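## Task

Same job with different codes. Read the route code on the shipping label of each of the four cases on the low table. Place every R6 case on the north pallet (at the -y end) and every C7 case on the south pallet (at the +y end). Each case must rest on the deck itself, not on another case, and must not overhang the pallet edge by more than about a finger's width. The two cases already on each pallet must stay on it. A case recovered from the floor must end lid up. Release everything and move clear at the end. Cases supported only by the robot do not count. Camera views and image directions are as in goal 1.

## Robot and tools

Robot and frame. There are two arms, left_arm and right_arm. Each one rides a carriage on a single track along y at x = 0. left_rail carries left_arm on the +y half, and right_rail carries right_arm on the -y half. Each arm's base sits at y = its carriage's position_m, z = 0.04 m, and faces +x. The one shared scene frame is fixed to the table: z = 0 is the table top and +z is up. +x points where the arms face, +y to their left, and y = 0 is mid-track. The table starts at x = 0.50 and spans y -0.90 to 0.90. Past that the floor lies 0.53 m below z = 0, which is where the pallets are. The names left and right are just labels, not image sides.

Tool. Each arm ends in a vacuum tool with four cups. The cup point is the center of the cup rims, and the cups point along its +z. The cups sit at x = ±62 mm and y = -104.5 mm (channel a) or +104.5 mm (channel b) in the cup point's axes. The total footprint is 227 x 312 mm.

execute_actions(actions): a list of actions run in sequence. Each action may have the keys "rows", "steps" and "until", plus device keys left_rail and right_rail.
- rows: up to 15 rows, each applied for one control step (1/30 s). A row is one list of 16 numbers in [-1, 1] covering both arms: left_arm dx, dy, dz, rx, ry, rz, then left suction_a, suction_b, then the same 8 for right_arm. dx to rz are an offset, not a pose. They are measured in the cup point's own axes from its measured pose at the start of the action; for the first action of a call, that is the last reported pose. Every row refers back to that same start pose, not to the previous row. The scale is 1.0 = 0.6 m for dx, dy, dz and 1.0 = 180 degrees for rx, ry, rz, and rx, ry, rz together form one rotation vector. Each step the target is clipped to within 100 mm and 16 degrees of the current pose. Ramp offsets gradually; about 0.01 more per row is 0.18 m/s. To hold an arm still, send zeros for its offsets. The suction values are 1 = on and 0 = off, and anything above 0.01 counts as on. Each setting persists, so repeat an arm's last suction values to keep them unchanged.
- steps: 1 to 450, at least the number of rows, default 15. After the last row, the arm keeps moving toward that row's target, so give big moves enough steps. Continue a move that was cut short in a new action rather than relying on drift.
- until: ends the action early. Use {"device": {"field": value}}, or [comparison, value] with =, !=, <, <=, >, >=; numbers always need a comparison. {"all": {"status": "ended"}} means nothing is moving any more. {"any": {"status": "ended"}} means some motion that was running has finished. until does not stop the arms.
- left_rail / right_rail: position_m (left 0.6 to 3, right -3 to -0.6, in metres, an absolute place on the track) and speed_m_s (0.01 to 1, default 1, kept until changed). {"stop": true} brakes the carriage. Any out-of-range value or unknown name rejects the whole call. Rows never move carriages. A carriage moving under an arm shifts that arm's tool with it, so wait for arrival, e.g. {"steps": n, "until": {"left_rail": {"position_status": ["!=", "moving"]}}}. Acceleration is 2 m/s2, and stopping from 1 m/s takes about 0.25 m.

Reading the result. Each call returns the state line with each cup point's position (m), quaternion wxyz and velocities in the scene frame. Printed positions can be slightly off, more so at long reach. It also gives Hand target (the pose the controller is now driving toward), Joint positions/velocities (rail, shoulder pan, shoulder lift, elbow, wrist 1-3), Wrist force/torque in the tool's axes (offset up to about 10 N, saturates near 200 N, may read "no reading"), suction_measured_a/b (0 to 1) and part_present_a/b, plus the images. Carriage position_status is one of:
- moving
- done
- contact_stop: blocked, may roll back, so re-read.
- time_out: check what blocks it, then resend.
- stopped
- stopped_with_arm: its arm was held back; send rows it can follow, then resend.
- stopped_for_other_arm: no clearance; move an arm away, wait 30 steps, resend.
position_answer reads taken or not_taken. A "pose unreachable" line means the clearance check altered or blocked that arm's command, and its carriage then brakes.

zoom_image(camera, region): a sharper crop of the latest image. region is [x0, y0, x1, y1] in pixels, at most 504 x 504. Cameras: cam_high, cam_low, cam_pallet_north, cam_pallet_south (504x504) and cam_left_wrist, cam_right_wrist (616x616 fisheye). Use it to read label codes.

finished_scene(scene): ends scene 1 or 2 for good, and its result gives the next task. Call it only after everything is released, the tools are clear and the carriages have stopped.

Gripping. Switch a channel on and press both of its cups fully onto a flat, smooth face. Edges, holes or a cup over nothing break the seal for both cups of that channel. Cardboard leaks, so expect readings below 0.83. The reading settles within about 1.3 s. Pull per cup is about 381 N at 0.7. The cups compress up to 21 mm. Carry loads centered and slowly. To place, lower in small steps until contact. Then, in one action, turn both channels off and back the tool straight away. A cup stuck to the table holds the tool down until that channel is switched off.

Avoid: the arms (carriages, cameras, cups, held cases included) striking or pressing each other; contact torque at the joint limits (686/686/402/99.5/99.5/99.5 N m) or 400 N of outside force, which causes a 10 s stop; dropping or flinging cases; knocking anything out of the work area; stacking cases. For a handover, set the case down, switch off the giver's suction before the taker's comes on, and lift the giver clear. Occasional pushes may move loose objects, so check the final images before ending.

Each tool is called after "Emit:" as name(argument=value, ...) on one line, values as JSON.

## Session

Emit:
execute_actions(actions=[])

Scene clock: 0.00 s.
left_arm: end_effector_position=(+0.8511, +1.7030, +0.4407) suction_measured_a=0.01 part_present_a=0 suction_measured_b=0.01 part_present_b=0 end_effector_quat_wxyz=(+0.001, +0.000, +1.000, -0.000) end_effector_velocity=(-0.000, -0.000, +0.000) end_effector_angular_velocity=(-0.000, -0.000, +0.000) | right_arm: end_effector_position=(+0.8513, -1.4789, +0.4401) suction_measured_a=0.00 part_present_a=0 suction_measured_b=0.00 part_present_b=0 end_effector_quat_wxyz=(+0.001, +0.000, +1.000, +0.000) end_effector_velocity=(+0.000, -0.000, -0.000) end_effector_angular_velocity=(+0.000, +0.000, -0.000)
Joint positions: left_arm=[ 1.704 -0.239 -1.498  2.09  -2.165 -1.571  1.333] | right_arm=[-1.478 -0.24  -1.497  2.091 -2.166 -1.57   1.332]
Joint velocities: left_arm=[ 0. -0. -0.  0. -0.  0. -0.] | right_arm=[ 0. -0.  0. -0.  0. -0.  0.]
Wrist force (N, on the end effector, along its own x y z axes, offset not removed): no reading
Wrist torque (N m, same axes, about the end effector's origin, offset not removed): no reading
Hand target (left_arm): +0.851, +1.703, +0.441; +0.001, +0.000, +1.000, -0.000
Hand target (right_arm): +0.851, -1.479, +0.440; +0.001, +0.000, +1.000, +0.000
left_rail: position_m=1.704 position_m_goal=1.704 speed_m_s=1.00 position_status=done position_answer=taken refusals=0
right_rail: position_m=-1.478 position_m_goal=-1.478 speed_m_s=1.00 position_status=done position_answer=taken refusals=0
camera_calibration (this result's frames):
cam_left_wrist: T_world_to_cam=[[-0.0641017, -0.997889, -0.0104336, 1.77067], [-0.820233, 0.0467286, 0.570117, 0.385971], [-0.568426, 0.0451034, -0.821497, 0.856802], [0, 0, 0, 1]] pos_world=[0.917118, 1.71025, 0.502286]
cam_right_wrist: T_world_to_cam=[[0.00205581, -0.9998, 0.0199007, -1.48496], [-0.857184, 0.00848714, 0.51494, 0.542311], [-0.515006, -0.0181171, -0.856995, 0.8761], [0, 0, 0, 1]] pos_world=[0.91911, -1.4734, 0.501108]

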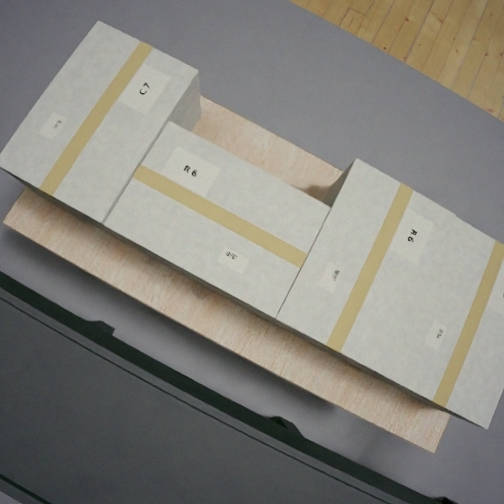

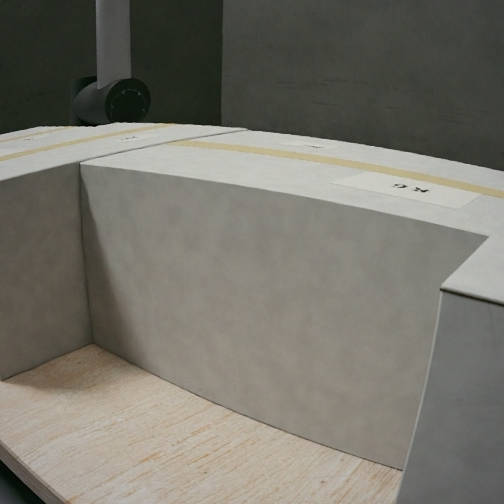

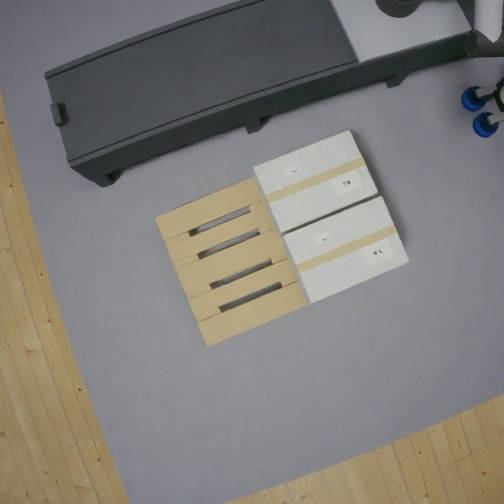

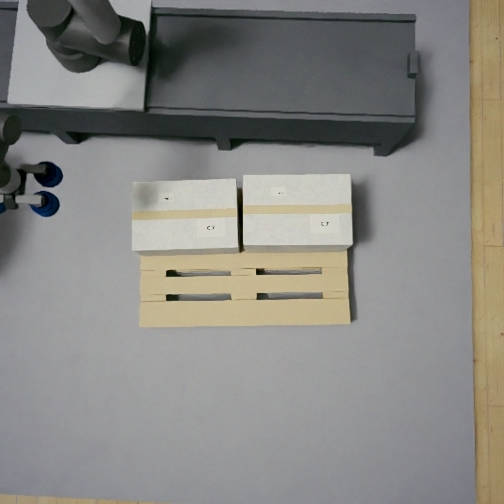

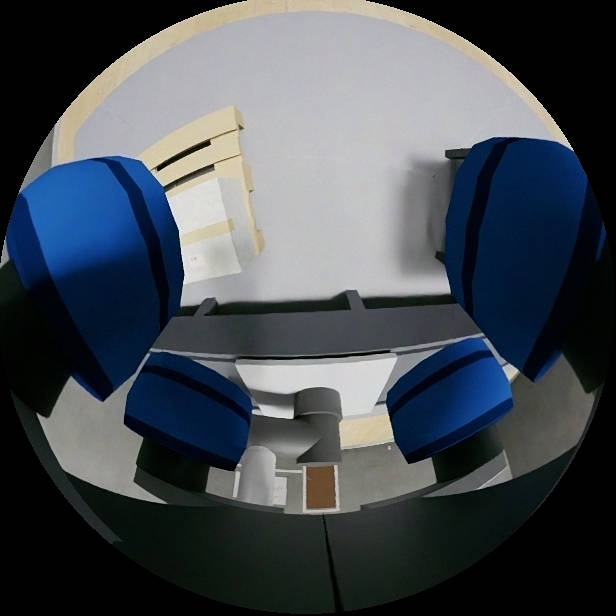

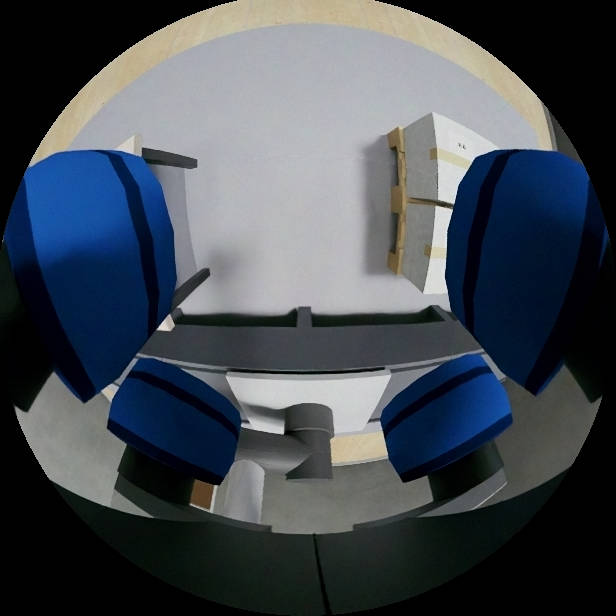

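Emit:
execute_actions(actions=[{"rows": [[-0.005,0,-0.003,0,0,0,0,0, -0.002,0.01,-0.002,0,0,0,0,0],[-0.012,0,-0.007,0,0,0,0,0, -0.005,0.025,-0.004,0,0,0,0,0],[-0.022,0,-0.012,0,0,0,0,0, -0.01,0.045,-0.006,0,0,0,0,0],[-0.035,0,-0.02,0,0,0,0,0, -0.016,0.075,-0.01,0,0,0,0,0],[-0.05,0,-0.028,0,0,0,0,0, -0.024,0.11,-0.014,0,0,0,0,0],[-0.065,0,-0.036,0,0,0,0,0, -0.033,0.15,-0.019,0,0,0,0,0],[-0.08,0,-0.045,0,0,0,0,0, -0.044,0.2,-0.025,0,0,0,0,0],[-0.115,0,-0.065,0,0,0,0,0, -0.115,0.535,-0.065,0,0,0,0,0]], "steps": 22, "left_rail":{"position_m":0.655}, "right_rail":{"position_m":-0.6}}])

Emit:
zoom_image(camera="cam_pallet_north", region=[140, 120, 420, 360])

Emit:
zoom_image(camera="cam_pallet_south", region=[120, 160, 372, 340])

Scene clock: 31.97 s.
left_arm: end_effector_position=(+0.9197, +1.2466, +0.4795) suction_measured_a=0.01 part_present_a=0 suction_measured_b=0.01 part_present_b=0 end_effector_quat_wxyz=(+0.001, +0.001, +1.000, -0.000) end_effector_velocity=(+0.003, -1.000, +0.002) end_effector_angular_velocity=(-0.001, +0.001, +0.000) | right_arm: end_effector_position=(+0.9126, -0.7185, +0.4774) suction_measured_a=0.00 part_present_a=0 suction_measured_b=0.00 part_present_b=0 end_effector_quat_wxyz=(+0.002, -0.001, +1.000, +0.001) end_effector_velocity=(+0.072, +1.192, +0.018) end_effector_angular_velocity=(-0.016, +0.010, -0.016)
Joint positions: left_arm=[ 1.247 -0.221 -1.447  1.97  -2.095 -1.571  1.351] | right_arm=[-1.021  0.109 -1.4    1.918 -2.092 -1.568  1.678]
Joint velocities: left_arm=[-1.     0.001  0.003 -0.006  0.004 -0.001  0.001] | right_arm=[ 1.     0.2    0.134 -0.197  0.074 -0.016  0.216]
Wrist force (N, on the end effector, along its own x y z axes, offset not removed): left_arm=[-0.5 -7.5 2.9] | right_arm=[-3.6 4.2 -0.2]
Wrist torque (N m, same axes, about the end effector's origin, offset not removed): left_arm=[-1.21 0.56 -0.11] | right_arm=[0.56 -0.20 0.56]
Hand target (left_arm): +0.920, +1.203, +0.480; +0.001, +0.000, +1.000, -0.000
Hand target (right_arm): +0.920, -0.658, +0.479; +0.001, +0.000, +1.000, +0.000
Off the commanded pose (left_arm): 0.000 m, 0 deg.
Off the commanded pose (right_arm): 0.019 m, 0 deg.
left_rail: position_m=1.247 position_m_goal=0.655 speed_m_s=1.00 position_status=moving position_answer=taken refusals=0
right_rail: position_m=-1.021 position_m_goal=-0.600 speed_m_s=1.00 position_status=moving position_answer=taken refusals=0
camera_calibration (this result's frames):
cam_left_wrist: T_world_to_cam=[[-0.0641628, -0.997884, -0.0105292, 1.3201], [-0.820246, 0.0467255, 0.570099, 0.441489], [-0.568401, 0.0452157, -0.821509, 0.948116], [0, 0, 0, 1]] pos_world=[0.985741, 1.25381, 0.541092]
cam_right_wrist: T_world_to_cam=[[0.00461336, -0.999841, 0.0172068, -0.726628], [-0.858052, 0.00487866, 0.51354, 0.568052], [-0.513543, -0.0171335, -0.857893, 0.953178], [0, 0, 0, 1]] pos_world=[0.980268, -0.712953, 0.53851]

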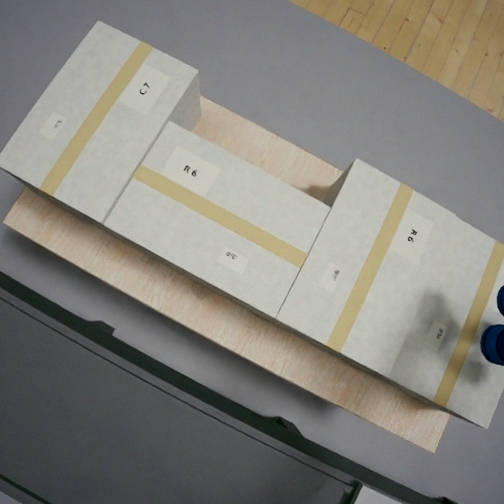

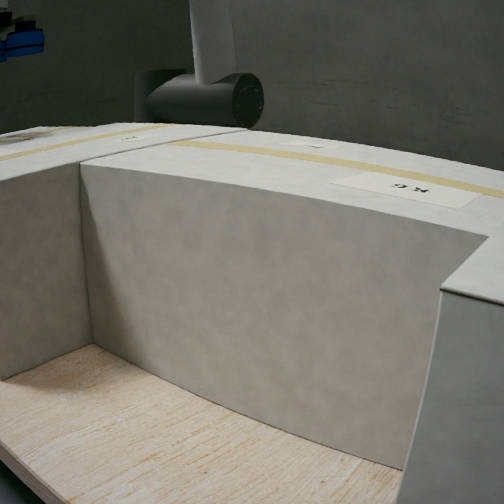

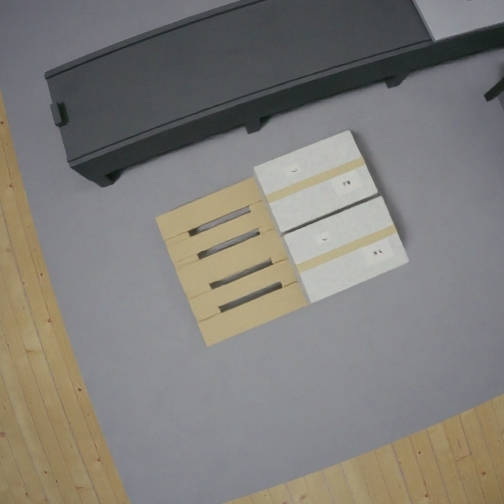

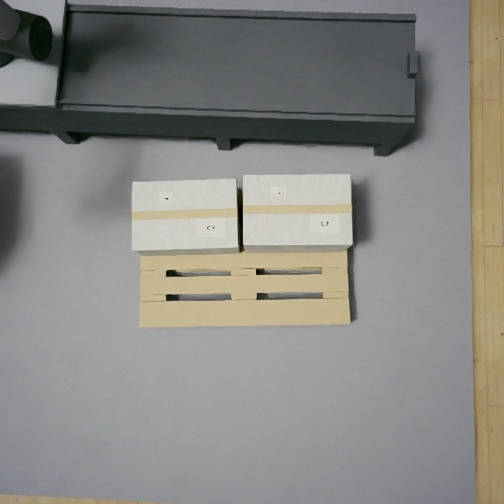

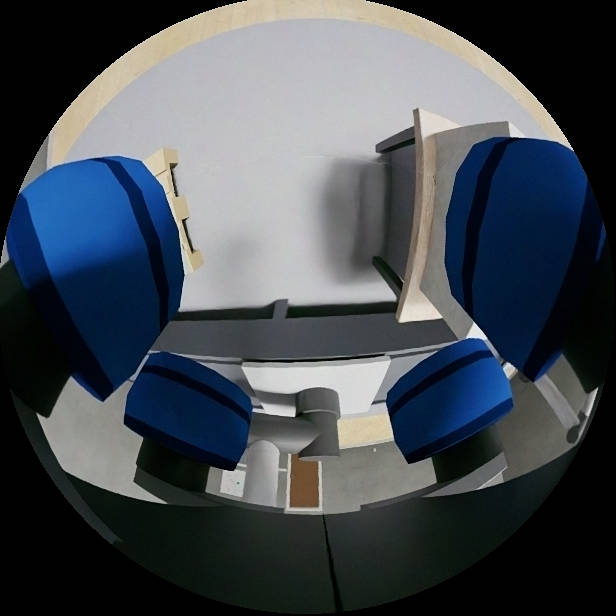

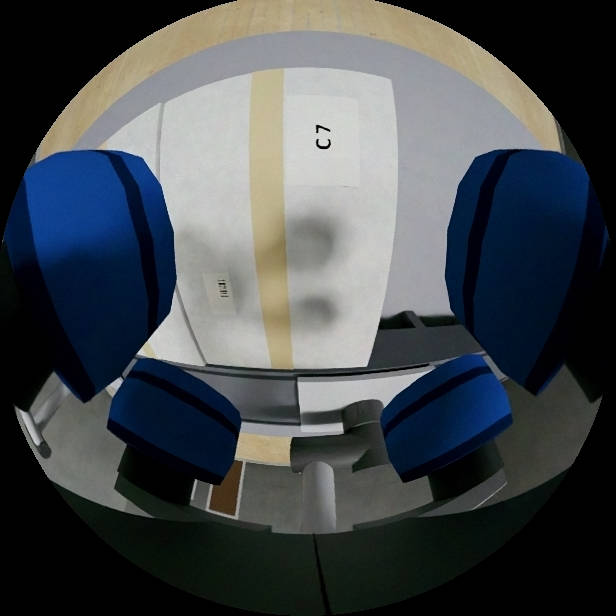

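Region (140, 120, 420, 360) of cam_pallet_north's 504x504 image, scaled by 1.800, with more detail than that image has; it fills the top 432 rows of this view, and the rest is white.

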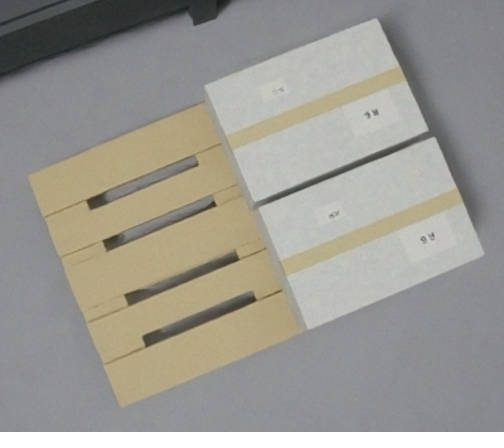

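Region (120, 160, 372, 340) of cam_pallet_south's 504x504 image, scaled by 2.000, with more detail than that image has; it fills the top 360 rows of this view, and the rest is white.

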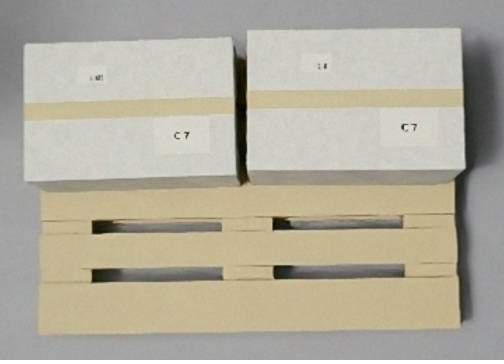

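D's label reads C7. Refreshing the view now that the carriages have had time to arrive.

Emit:
execute_actions(actions=[])

Scene clock: 33.67 s.
left_arm: end_effector_position=(+0.9200, +0.6542, +0.4797) suction_measured_a=0.01 part_present_a=0 suction_measured_b=0.01 part_present_b=0 end_effector_quat_wxyz=(+0.001, +0.000, +1.000, -0.000) end_effector_velocity=(+0.000, +0.000, -0.000) end_effector_angular_velocity=(+0.000, -0.000, +0.000) | right_arm: end_effector_position=(+0.9198, -0.2797, +0.4790) suction_measured_a=0.00 part_present_a=0 suction_measured_b=0.00 part_present_b=0 end_effector_quat_wxyz=(+0.001, +0.000, +1.000, +0.000) end_effector_velocity=(+0.000, +0.000, -0.000) end_effector_angular_velocity=(-0.000, +0.000, +0.000)
Joint positions: left_arm=[ 0.655 -0.221 -1.447  1.969 -2.095 -1.571  1.351] | right_arm=[-0.6    0.127 -1.387  1.898 -2.084 -1.57   1.698]
Joint velocities: left_arm=[ 0.  0.  0. -0.  0.  0.  0.] | right_arm=[ 0. -0.  0. -0.  0.  0. -0.]
Wrist force (N, on the end effector, along its own x y z axes, offset not removed): left_arm=[-0.4 -5.6 6.1] | right_arm=[0.8 -3.7 -4.2]
Wrist torque (N m, same axes, about the end effector's origin, offset not removed): left_arm=[-0.82 0.61 -0.03] | right_arm=[-0.41 -0.80 0.54]
Hand target (left_arm): +0.920, +0.654, +0.480; +0.001, +0.000, +1.000, -0.000
Hand target (right_arm): +0.920, -0.280, +0.479; +0.001, +0.000, +1.000, +0.000
Off the commanded pose (left_arm): 0.000 m, 0 deg.
Off the commanded pose (right_arm): 0.001 m, 0 deg.
left_rail: position_m=0.655 position_m_goal=0.655 speed_m_s=1.00 position_status=done position_answer=taken refusals=0
right_rail: position_m=-0.600 position_m_goal=-0.600 speed_m_s=1.00 position_status=done position_answer=taken refusals=0
camera_calibration (this result's frames):
cam_left_wrist: T_world_to_cam=[[-0.0640825, -0.99789, -0.0104269, 0.72892], [-0.820224, 0.0467159, 0.570132, 0.469319], [-0.568442, 0.0450879, -0.821487, 0.975356], [0, 0, 0, 1]] pos_world=[0.986091, 0.661481, 0.541269]
cam_right_wrist: T_world_to_cam=[[0.00243387, -0.999814, 0.0191149, -0.286927], [-0.857359, 0.00775246, 0.514661, 0.570882], [-0.514714, -0.017641, -0.857181, 0.966332], [0, 0, 0, 1]] pos_world=[0.987533, -0.274253, 0.539995]

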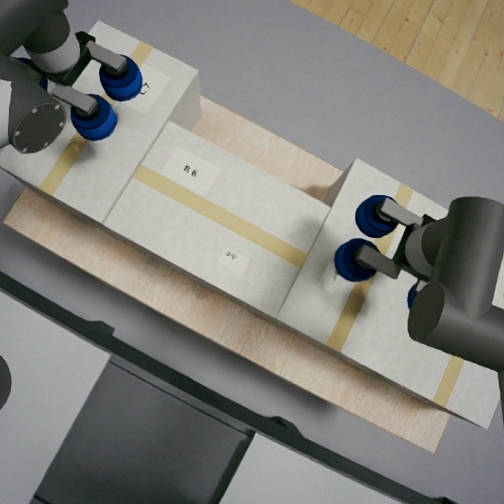

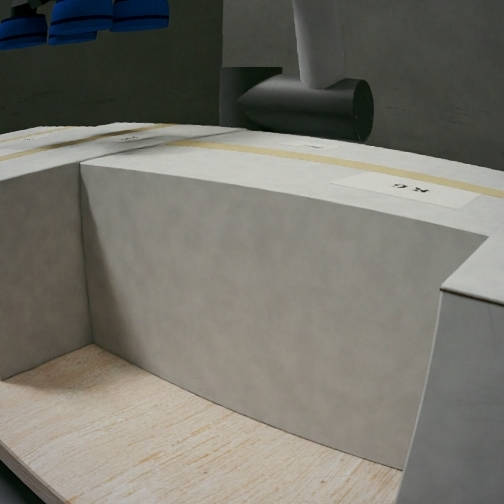

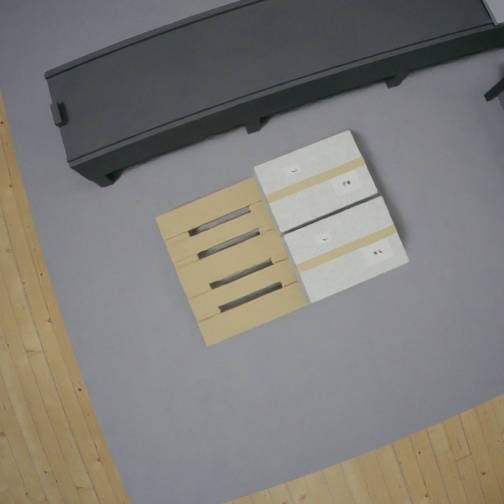

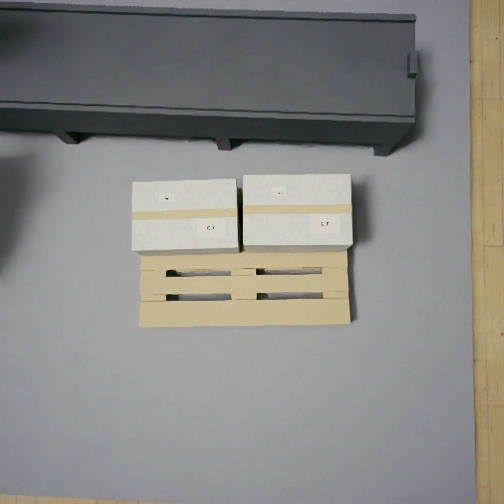

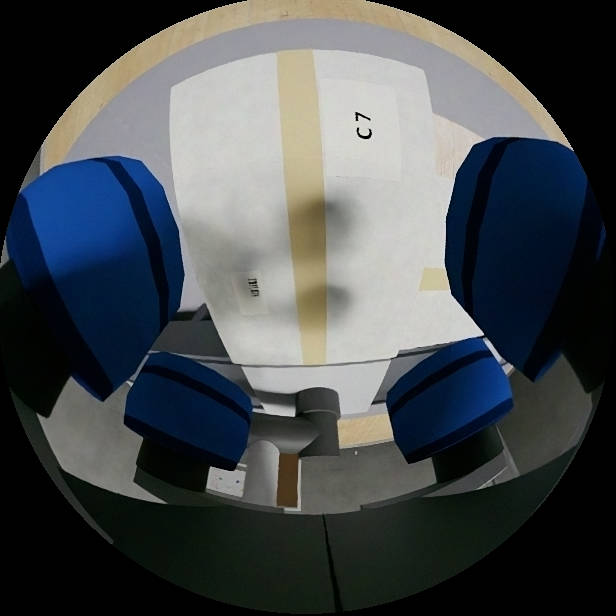

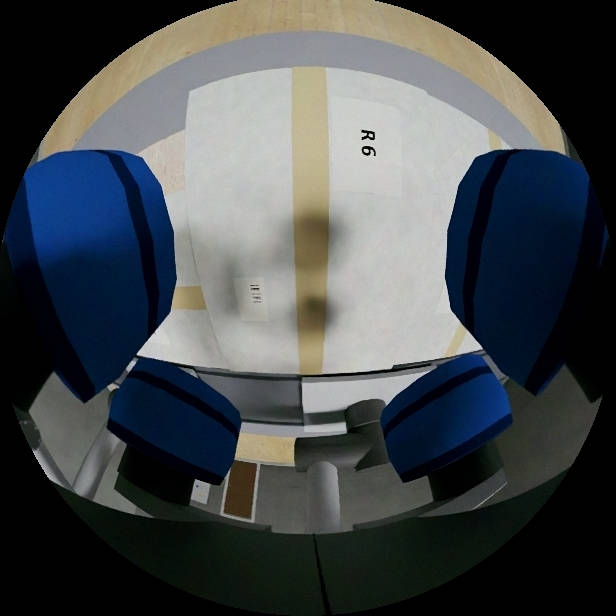

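Emit:
zoom_image(camera="cam_left_wrist", region=[140, 40, 476, 376])

Emit:
zoom_image(camera="cam_right_wrist", region=[140, 50, 476, 386])

Region (140, 40, 476, 376) of cam_left_wrist's 616x616 image, scaled by 1.500, with more detail than that image has.

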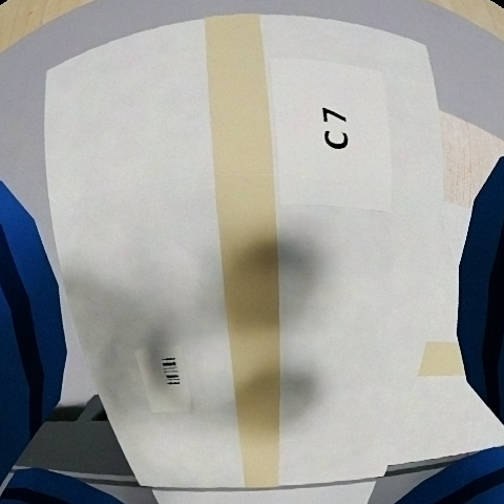

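Region (140, 50, 476, 386) of cam_right_wrist's 616x616 image, scaled by 1.500, with more detail than that image has.

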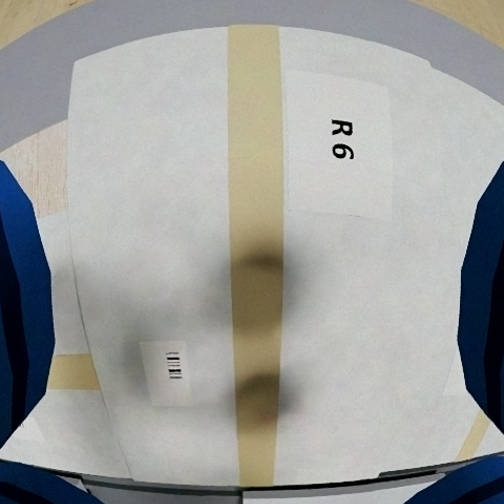

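Emit:
execute_actions(actions=[{"rows": [[-0.003,0.002,0.01,0,0,0,0,0, -0.003,0,0.01,0,0,0,0,0],[-0.008,0.004,0.03,0,0,0,0,0, -0.008,0,0.03,0,0,0,0,0],[-0.014,0.007,0.06,0,0,0,0,0, -0.014,-0.001,0.06,0,0,0,0,0],[-0.02,0.01,0.09,0,0,0,0,0, -0.02,-0.002,0.095,0,0,0,0,0],[-0.026,0.013,0.125,0,0,0,0,0, -0.025,-0.002,0.13,0,0,0,0,0],[-0.026,0.013,0.16,0,0,0,0,0, -0.025,-0.002,0.17,0,0,0,0,0],[-0.026,0.013,0.195,0,0,0,0,0, -0.025,-0.002,0.205,0,0,0,0,0],[-0.026,0.013,0.225,0,0,0,0,0, -0.025,-0.002,0.24,0,0,0,0,0],[-0.026,0.013,0.25,0,0,0,0,0, -0.025,-0.002,0.27,0,0,0,0,0],[-0.026,0.013,0.27,0,0,0,0,0, -0.025,-0.002,0.292,0,0,0,0,0],[-0.026,0.013,0.285,0,0,0,0,0, -0.025,-0.002,0.307,0,0,0,0,0],[-0.026,0.013,0.296,0,0,0,1,1, -0.025,-0.002,0.318,0,0,0,1,1],[-0.026,0.013,0.306,0,0,0,1,1, -0.025,-0.002,0.328,0,0,0,1,1],[-0.026,0.013,0.313,0,0,0,1,1, -0.025,-0.002,0.335,0,0,0,1,1],[-0.026,0.013,0.3195,0,0,0,1,1, -0.025,-0.002,0.3417,0,0,0,1,1]], "steps": 20}])

Scene clock: 58.90 s.
left_arm: end_effector_position=(+0.9341, +0.6622, +0.2919) suction_measured_a=0.30 part_present_a=1 suction_measured_b=0.29 part_present_b=1 end_effector_quat_wxyz=(-0.001, +0.000, +1.000, -0.000) end_effector_velocity=(+0.005, +0.001, -0.059) end_effector_angular_velocity=(-0.000, -0.001, +0.000) | right_arm: end_effector_position=(+0.9334, -0.2813, +0.2785) suction_measured_a=0.16 part_present_a=1 suction_measured_b=0.16 part_present_b=1 end_effector_quat_wxyz=(-0.000, +0.000, +1.000, +0.000) end_effector_velocity=(-0.008, -0.000, -0.081) end_effector_angular_velocity=(-0.004, +0.035, +0.001)
Joint positions: left_arm=[ 0.655 -0.209 -1.282  2.081 -2.368 -1.571  1.363] | right_arm=[-0.6    0.123 -1.221  2.015 -2.364 -1.57   1.694]
Joint velocities: left_arm=[ 0.     0.002  0.061  0.026 -0.087 -0.     0.002] | right_arm=[ 0.     0.001  0.071  0.036 -0.071  0.    -0.   ]
Wrist force (N, on the end effector, along its own x y z axes, offset not removed): left_arm=[1.6 -5.4 94.1] | right_arm=[-10.0 -4.3 20.2]
Wrist torque (N m, same axes, about the end effector's origin, offset not removed): left_arm=[-1.03 -0.33 -0.09] | right_arm=[-0.40 -0.57 0.54]
Hand target (left_arm): +0.936, +0.662, +0.288; +0.001, +0.000, +1.000, -0.000
Hand target (right_arm): +0.935, -0.281, +0.274; +0.001, +0.000, +1.000, +0.000
Off the commanded pose (left_arm): 0.004 m, 0 deg.
Off the commanded pose (right_arm): 0.005 m, 0 deg.
left_rail: position_m=0.655 position_m_goal=0.655 speed_m_s=1.00 position_status=done position_answer=taken refusals=0
right_rail: position_m=-0.600 position_m_goal=-0.600 speed_m_s=1.00 position_status=done position_answer=taken refusals=0
camera_calibration (this result's frames):
cam_left_wrist: T_world_to_cam=[[-0.06412, -0.997883, -0.010893, 0.735987], [-0.818778, 0.0463649, 0.572234, 0.585842], [-0.570518, 0.0456106, -0.820018, 0.829925], [0, 0, 0, 1]] pos_world=[1.00035, 0.669413, 0.353331]
cam_right_wrist: T_world_to_cam=[[0.00250347, -0.999809, 0.0193803, -0.284809], [-0.856275, 0.00786696, 0.51646, 0.684342], [-0.516513, -0.0178878, -0.856092, 0.802751], [0, 0, 0, 1]] pos_world=[1.00133, -0.275779, 0.339314]

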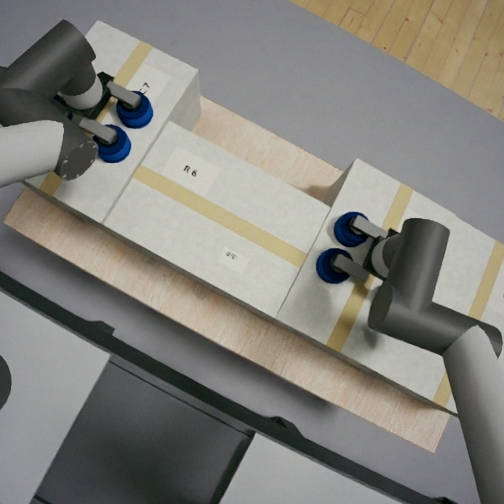

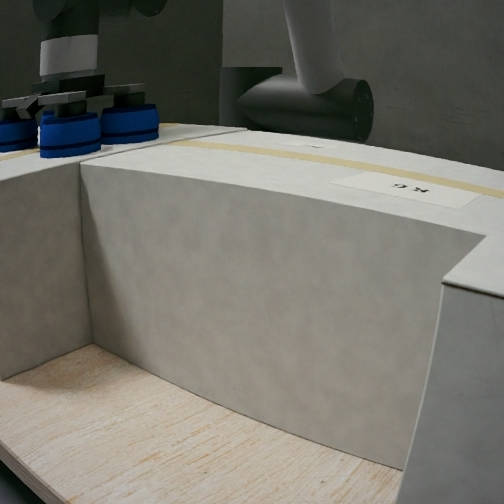

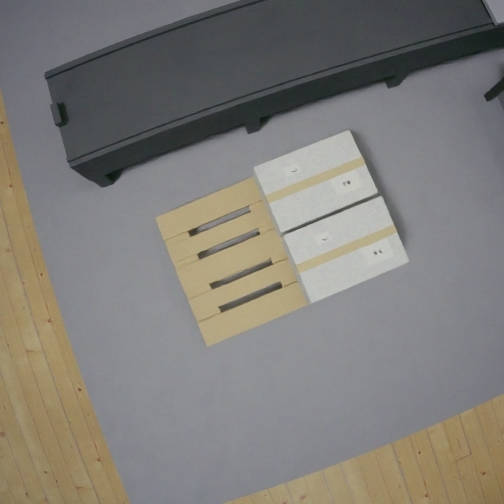

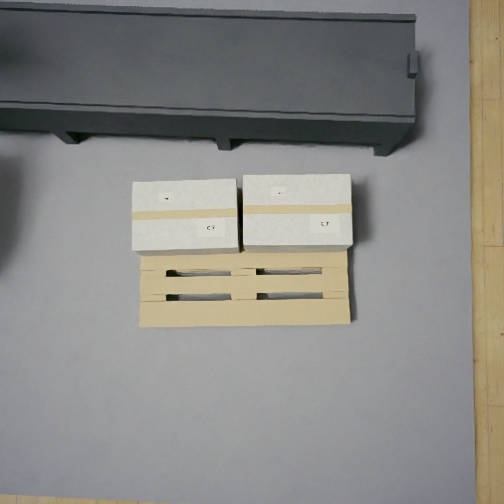

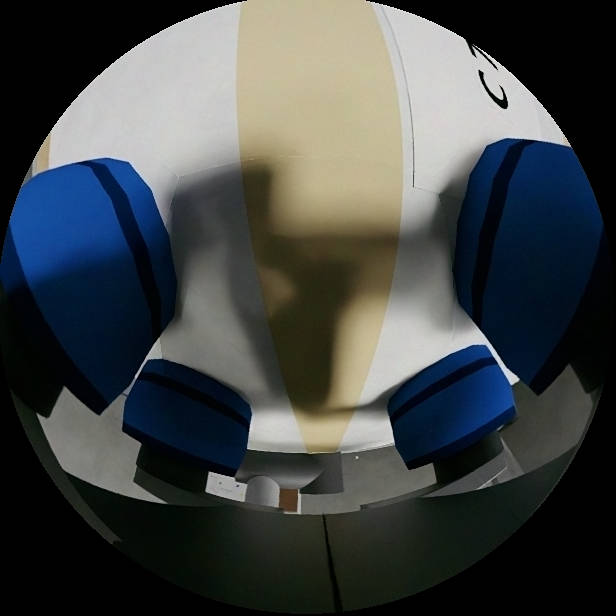

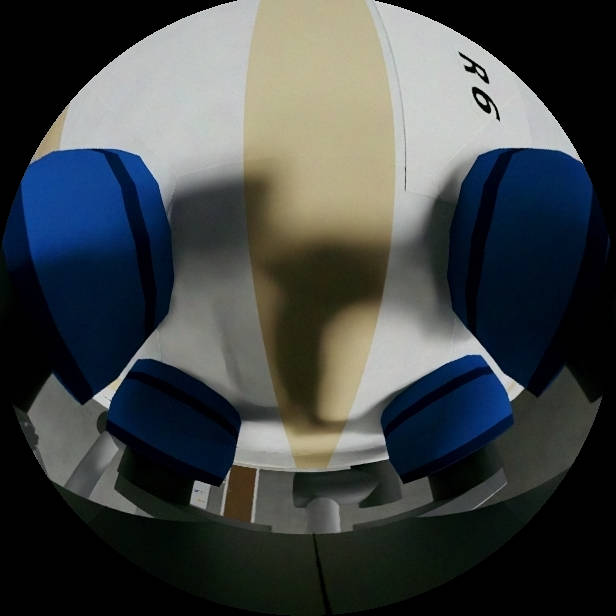

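Emit:
execute_actions(actions=[])

Scene clock: 103.23 s.
left_arm: end_effector_position=(+0.9357, +0.6620, +0.2879) suction_measured_a=0.90 part_present_a=1 suction_measured_b=0.90 part_present_b=1 end_effector_quat_wxyz=(+0.001, +0.000, +1.000, -0.000) end_effector_velocity=(+0.000, -0.000, -0.000) end_effector_angular_velocity=(+0.000, +0.000, -0.000) | right_arm: end_effector_position=(+0.9348, -0.2809, +0.2739) suction_measured_a=0.90 part_present_a=1 suction_measured_b=0.90 part_present_b=1 end_effector_quat_wxyz=(+0.001, +0.000, +1.000, +0.000) end_effector_velocity=(+0.000, +0.000, +0.000) end_effector_angular_velocity=(-0.000, -0.000, +0.000)
Joint positions: left_arm=[ 0.655 -0.209 -1.277  2.083 -2.377 -1.571  1.363] | right_arm=[-0.6    0.124 -1.216  2.016 -2.373 -1.57   1.695]
Joint velocities: left_arm=[ 0.  0.  0.  0.  0. -0.  0.] | right_arm=[ 0.  0.  0. -0.  0. -0. -0.]
Wrist force (N, on the end effector, along its own x y z axes, offset not removed): left_arm=[-0.9 -6.3 52.7] | right_arm=[-1.5 -6.6 11.3]
Wrist torque (N m, same axes, about the end effector's origin, offset not removed): left_arm=[-1.93 -6.65 -0.01] | right_arm=[-1.76 5.10 0.55]
Hand target (left_arm): +0.936, +0.662, +0.288; +0.001, +0.000, +1.000, -0.000
Hand target (right_arm): +0.935, -0.281, +0.274; +0.001, +0.000, +1.000, +0.000
Off the commanded pose (left_arm): 0.000 m, 0 deg.
Off the commanded pose (right_arm): 0.000 m, 0 deg.
left_rail: position_m=0.655 position_m_goal=0.655 speed_m_s=1.00 position_status=done position_answer=taken refusals=0
right_rail: position_m=-0.600 position_m_goal=-0.600 speed_m_s=1.00 position_status=done position_answer=taken refusals=0
camera_calibration (this result's frames):
cam_left_wrist: T_world_to_cam=[[-0.0640822, -0.99789, -0.0104566, 0.735695], [-0.820174, 0.0466946, 0.570206, 0.591125], [-0.568514, 0.0451163, -0.821435, 0.826352], [0, 0, 0, 1]] pos_world=[1.00176, 0.669258, 0.349424]
cam_right_wrist: T_world_to_cam=[[0.00243696, -0.999814, 0.019129, -0.284237], [-0.857314, 0.00775856, 0.514735, 0.689251], [-0.514788, -0.0176539, -0.857136, 0.798251], [0, 0, 0, 1]] pos_world=[1.00253, -0.27544, 0.334865]

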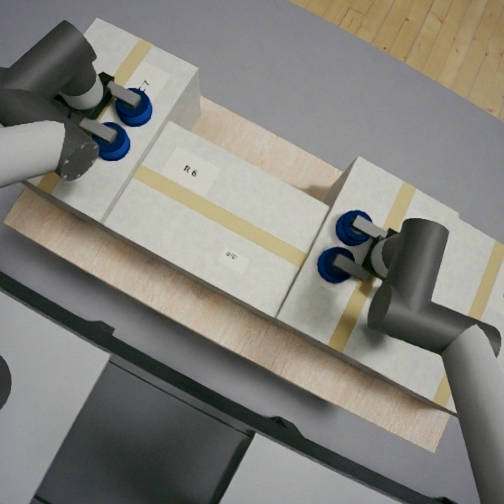

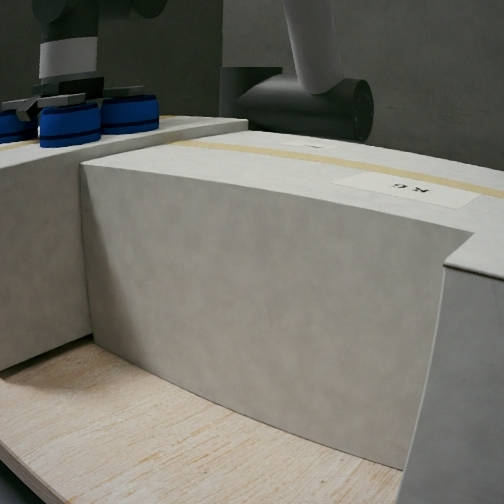

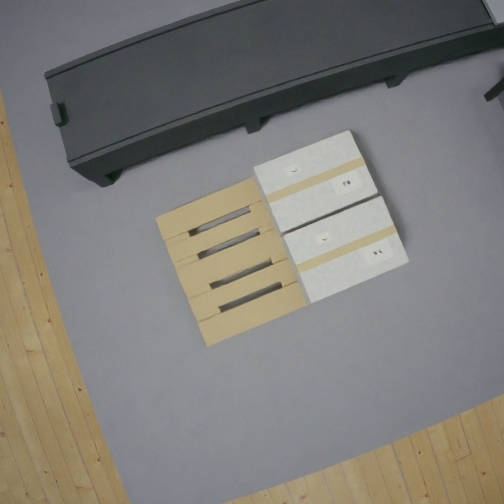

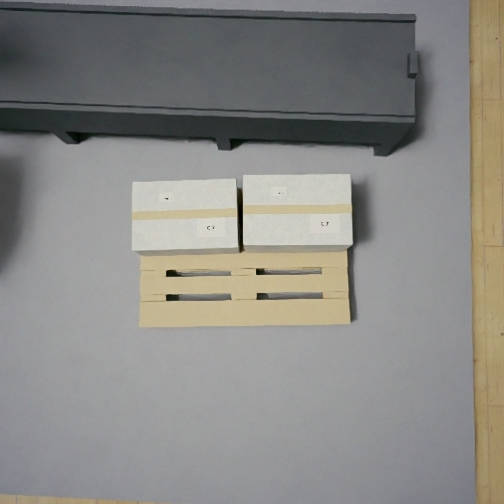

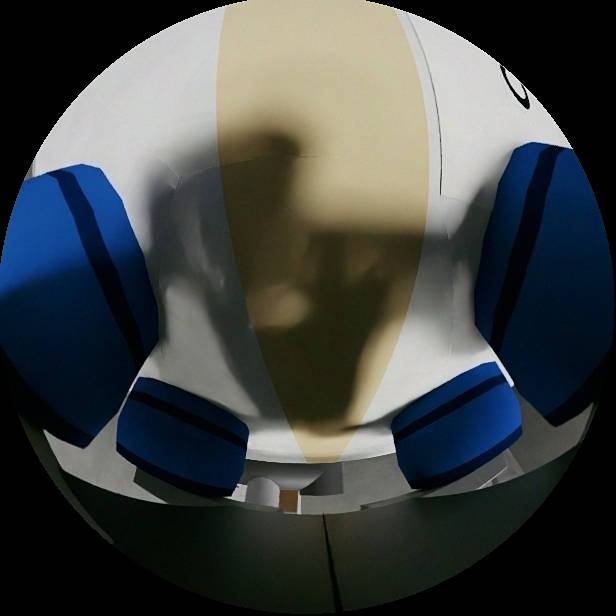

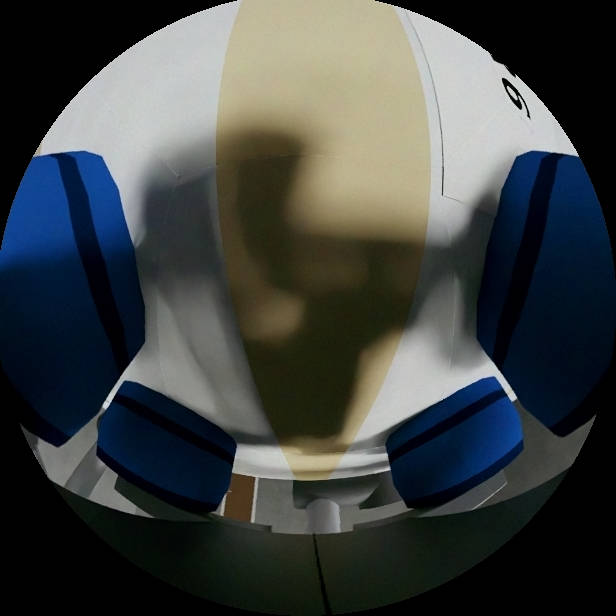

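Emit:
execute_actions(actions=[{"rows": [[0,0,-0.005,0,0,0,1,1, 0,0,-0.006,0,0,0,1,1],[0,0,-0.012,0,0,0,1,1, 0,0,-0.016,0,0,0,1,1],[0,0,-0.022,0,0,0,1,1, 0,0,-0.03,0,0,0,1,1],[0,0,-0.032,0,0,0,1,1, 0,0,-0.05,0,0,0,1,1],[0,0,-0.042,0,0,0,1,1, 0,0,-0.075,0,0,0,1,1],[-0.005,0,-0.05,0,0,0,1,1, 0,0,-0.105,0,0,0,1,1],[-0.015,0,-0.05,0,0,0,1,1, 0,0,-0.135,0,0,0,1,1],[-0.03,0,-0.05,0,0,0.004,1,1, 0,0,-0.165,0,0,0,1,1],[-0.045,0,-0.05,0,0,0.01,1,1, 0,0,-0.2,0,0,0,1,1],[-0.06,0,-0.05,0,0,0.02,1,1, 0,0,-0.235,0,0,0,1,1],[-0.075,0,-0.05,0,0,0.032,1,1, 0,0,-0.27,0,0,0,1,1],[-0.09,0,-0.05,0,0,0.046,1,1, 0,0,-0.305,0,0,0,1,1],[-0.105,0,-0.05,0,0,0.062,1,1, 0,0,-0.34,0,0,0,1,1],[-0.12,0,-0.05,0,0,0.08,1,1, 0,0,-0.375,0,0,0,1,1],[-0.2,0,-0.05,0,0,0.2,1,1, 0,0,-0.527,0,0,0,1,1]], "steps": 24, "left_rail":{"position_m":3.0}}])

Scene clock: 115.47 s.
left_arm: end_effector_position=(+1.0517, +1.1853, +0.3179) suction_measured_a=0.90 part_present_a=1 suction_measured_b=0.90 part_present_b=1 end_effector_quat_wxyz=(+0.003, +0.265, +0.964, +0.003) end_effector_velocity=(+0.041, +0.999, -0.003) end_effector_angular_velocity=(-0.023, +0.046, -0.904) | right_arm: end_effector_position=(+0.9341, -0.2807, +0.5800) suction_measured_a=0.90 part_present_a=1 suction_measured_b=0.90 part_present_b=1 end_effector_quat_wxyz=(+0.004, +0.000, +1.000, +0.001) end_effector_velocity=(+0.003, -0.002, +0.116) end_effector_angular_velocity=(-0.007, +0.053, +0.000)
Joint positions: left_arm=[ 1.178 -0.187 -1.195  1.901 -2.283 -1.565  1.921] | right_arm=[-0.6    0.124 -1.425  1.793 -1.947 -1.57   1.695]
Joint velocities: left_arm=[ 1.     0.017  0.048 -0.08   0.067 -0.037  0.921] | right_arm=[ 0.    -0.002 -0.033 -0.144  0.231 -0.    -0.002]
Wrist force (N, on the end effector, along its own x y z axes, offset not removed): left_arm=[-8.5 10.8 50.8] | right_arm=[6.3 -5.2 -11.7]
Wrist torque (N m, same axes, about the end effector's origin, offset not removed): left_arm=[-3.26 -7.68 6.49] | right_arm=[-1.57 4.31 0.45]
Hand target (left_arm): +1.056, +1.229, +0.318; +0.001, +0.307, +0.952, +0.001
Hand target (right_arm): +0.935, -0.281, +0.590; +0.001, +0.000, +1.000, +0.001
Off the commanded pose (left_arm): 0.004 m, 5 deg.
Off the commanded pose (right_arm): 0.010 m, 0 deg.
left_rail: position_m=1.178 position_m_goal=3.000 speed_m_s=1.00 position_status=moving position_answer=taken refusals=0
right_rail: position_m=-0.600 position_m_goal=-0.600 speed_m_s=1.00 position_status=done position_answer=taken refusals=0
camera_calibration (this result's frames):
cam_left_wrist: T_world_to_cam=[[-0.565044, -0.824846, -0.0188065, 1.59005], [-0.684731, 0.456101, 0.568432, 0.0175255], [-0.460291, 0.334067, -0.822515, 0.437398], [0, 0, 0, 1]] pos_world=[1.11178, 1.15743, 0.379708]
cam_right_wrist: T_world_to_cam=[[0.00220179, -0.999833, 0.0181339, -0.289103], [-0.860315, 0.00735, 0.50971, 0.536713], [-0.509758, -0.0167231, -0.860155, 1.05758], [0, 0, 0, 1]] pos_world=[1.00149, -0.275314, 0.641355]

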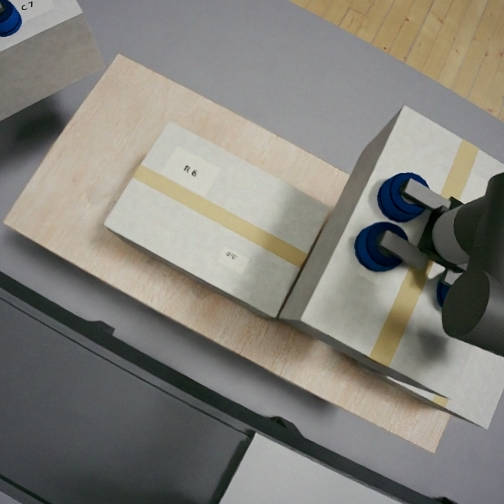

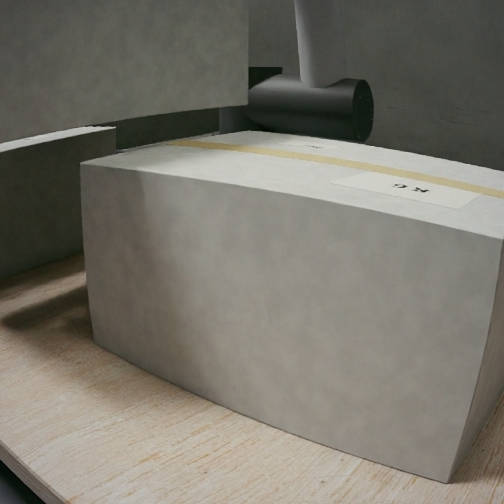

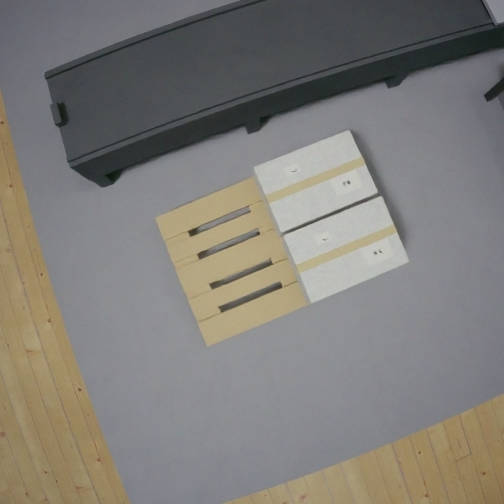

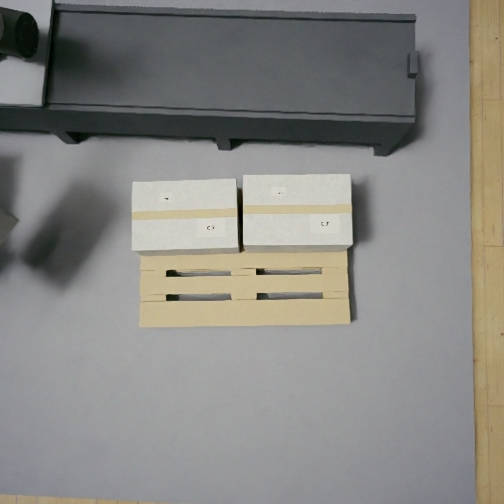

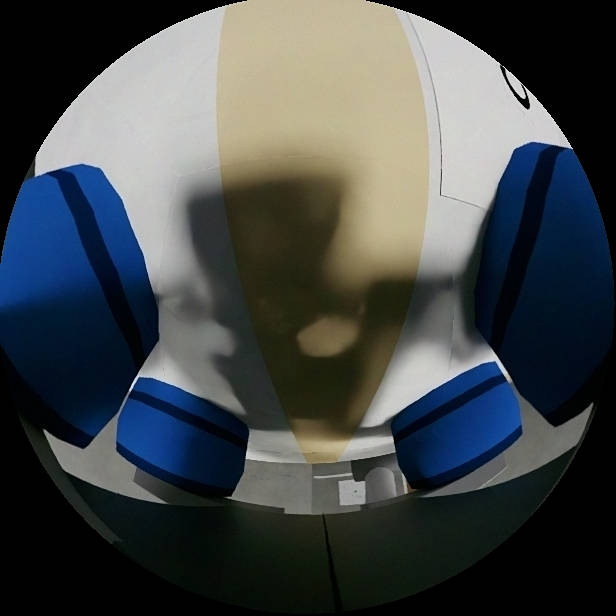

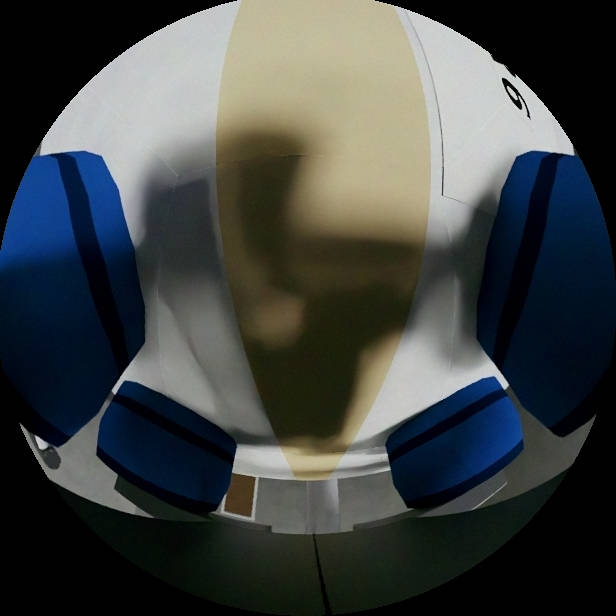

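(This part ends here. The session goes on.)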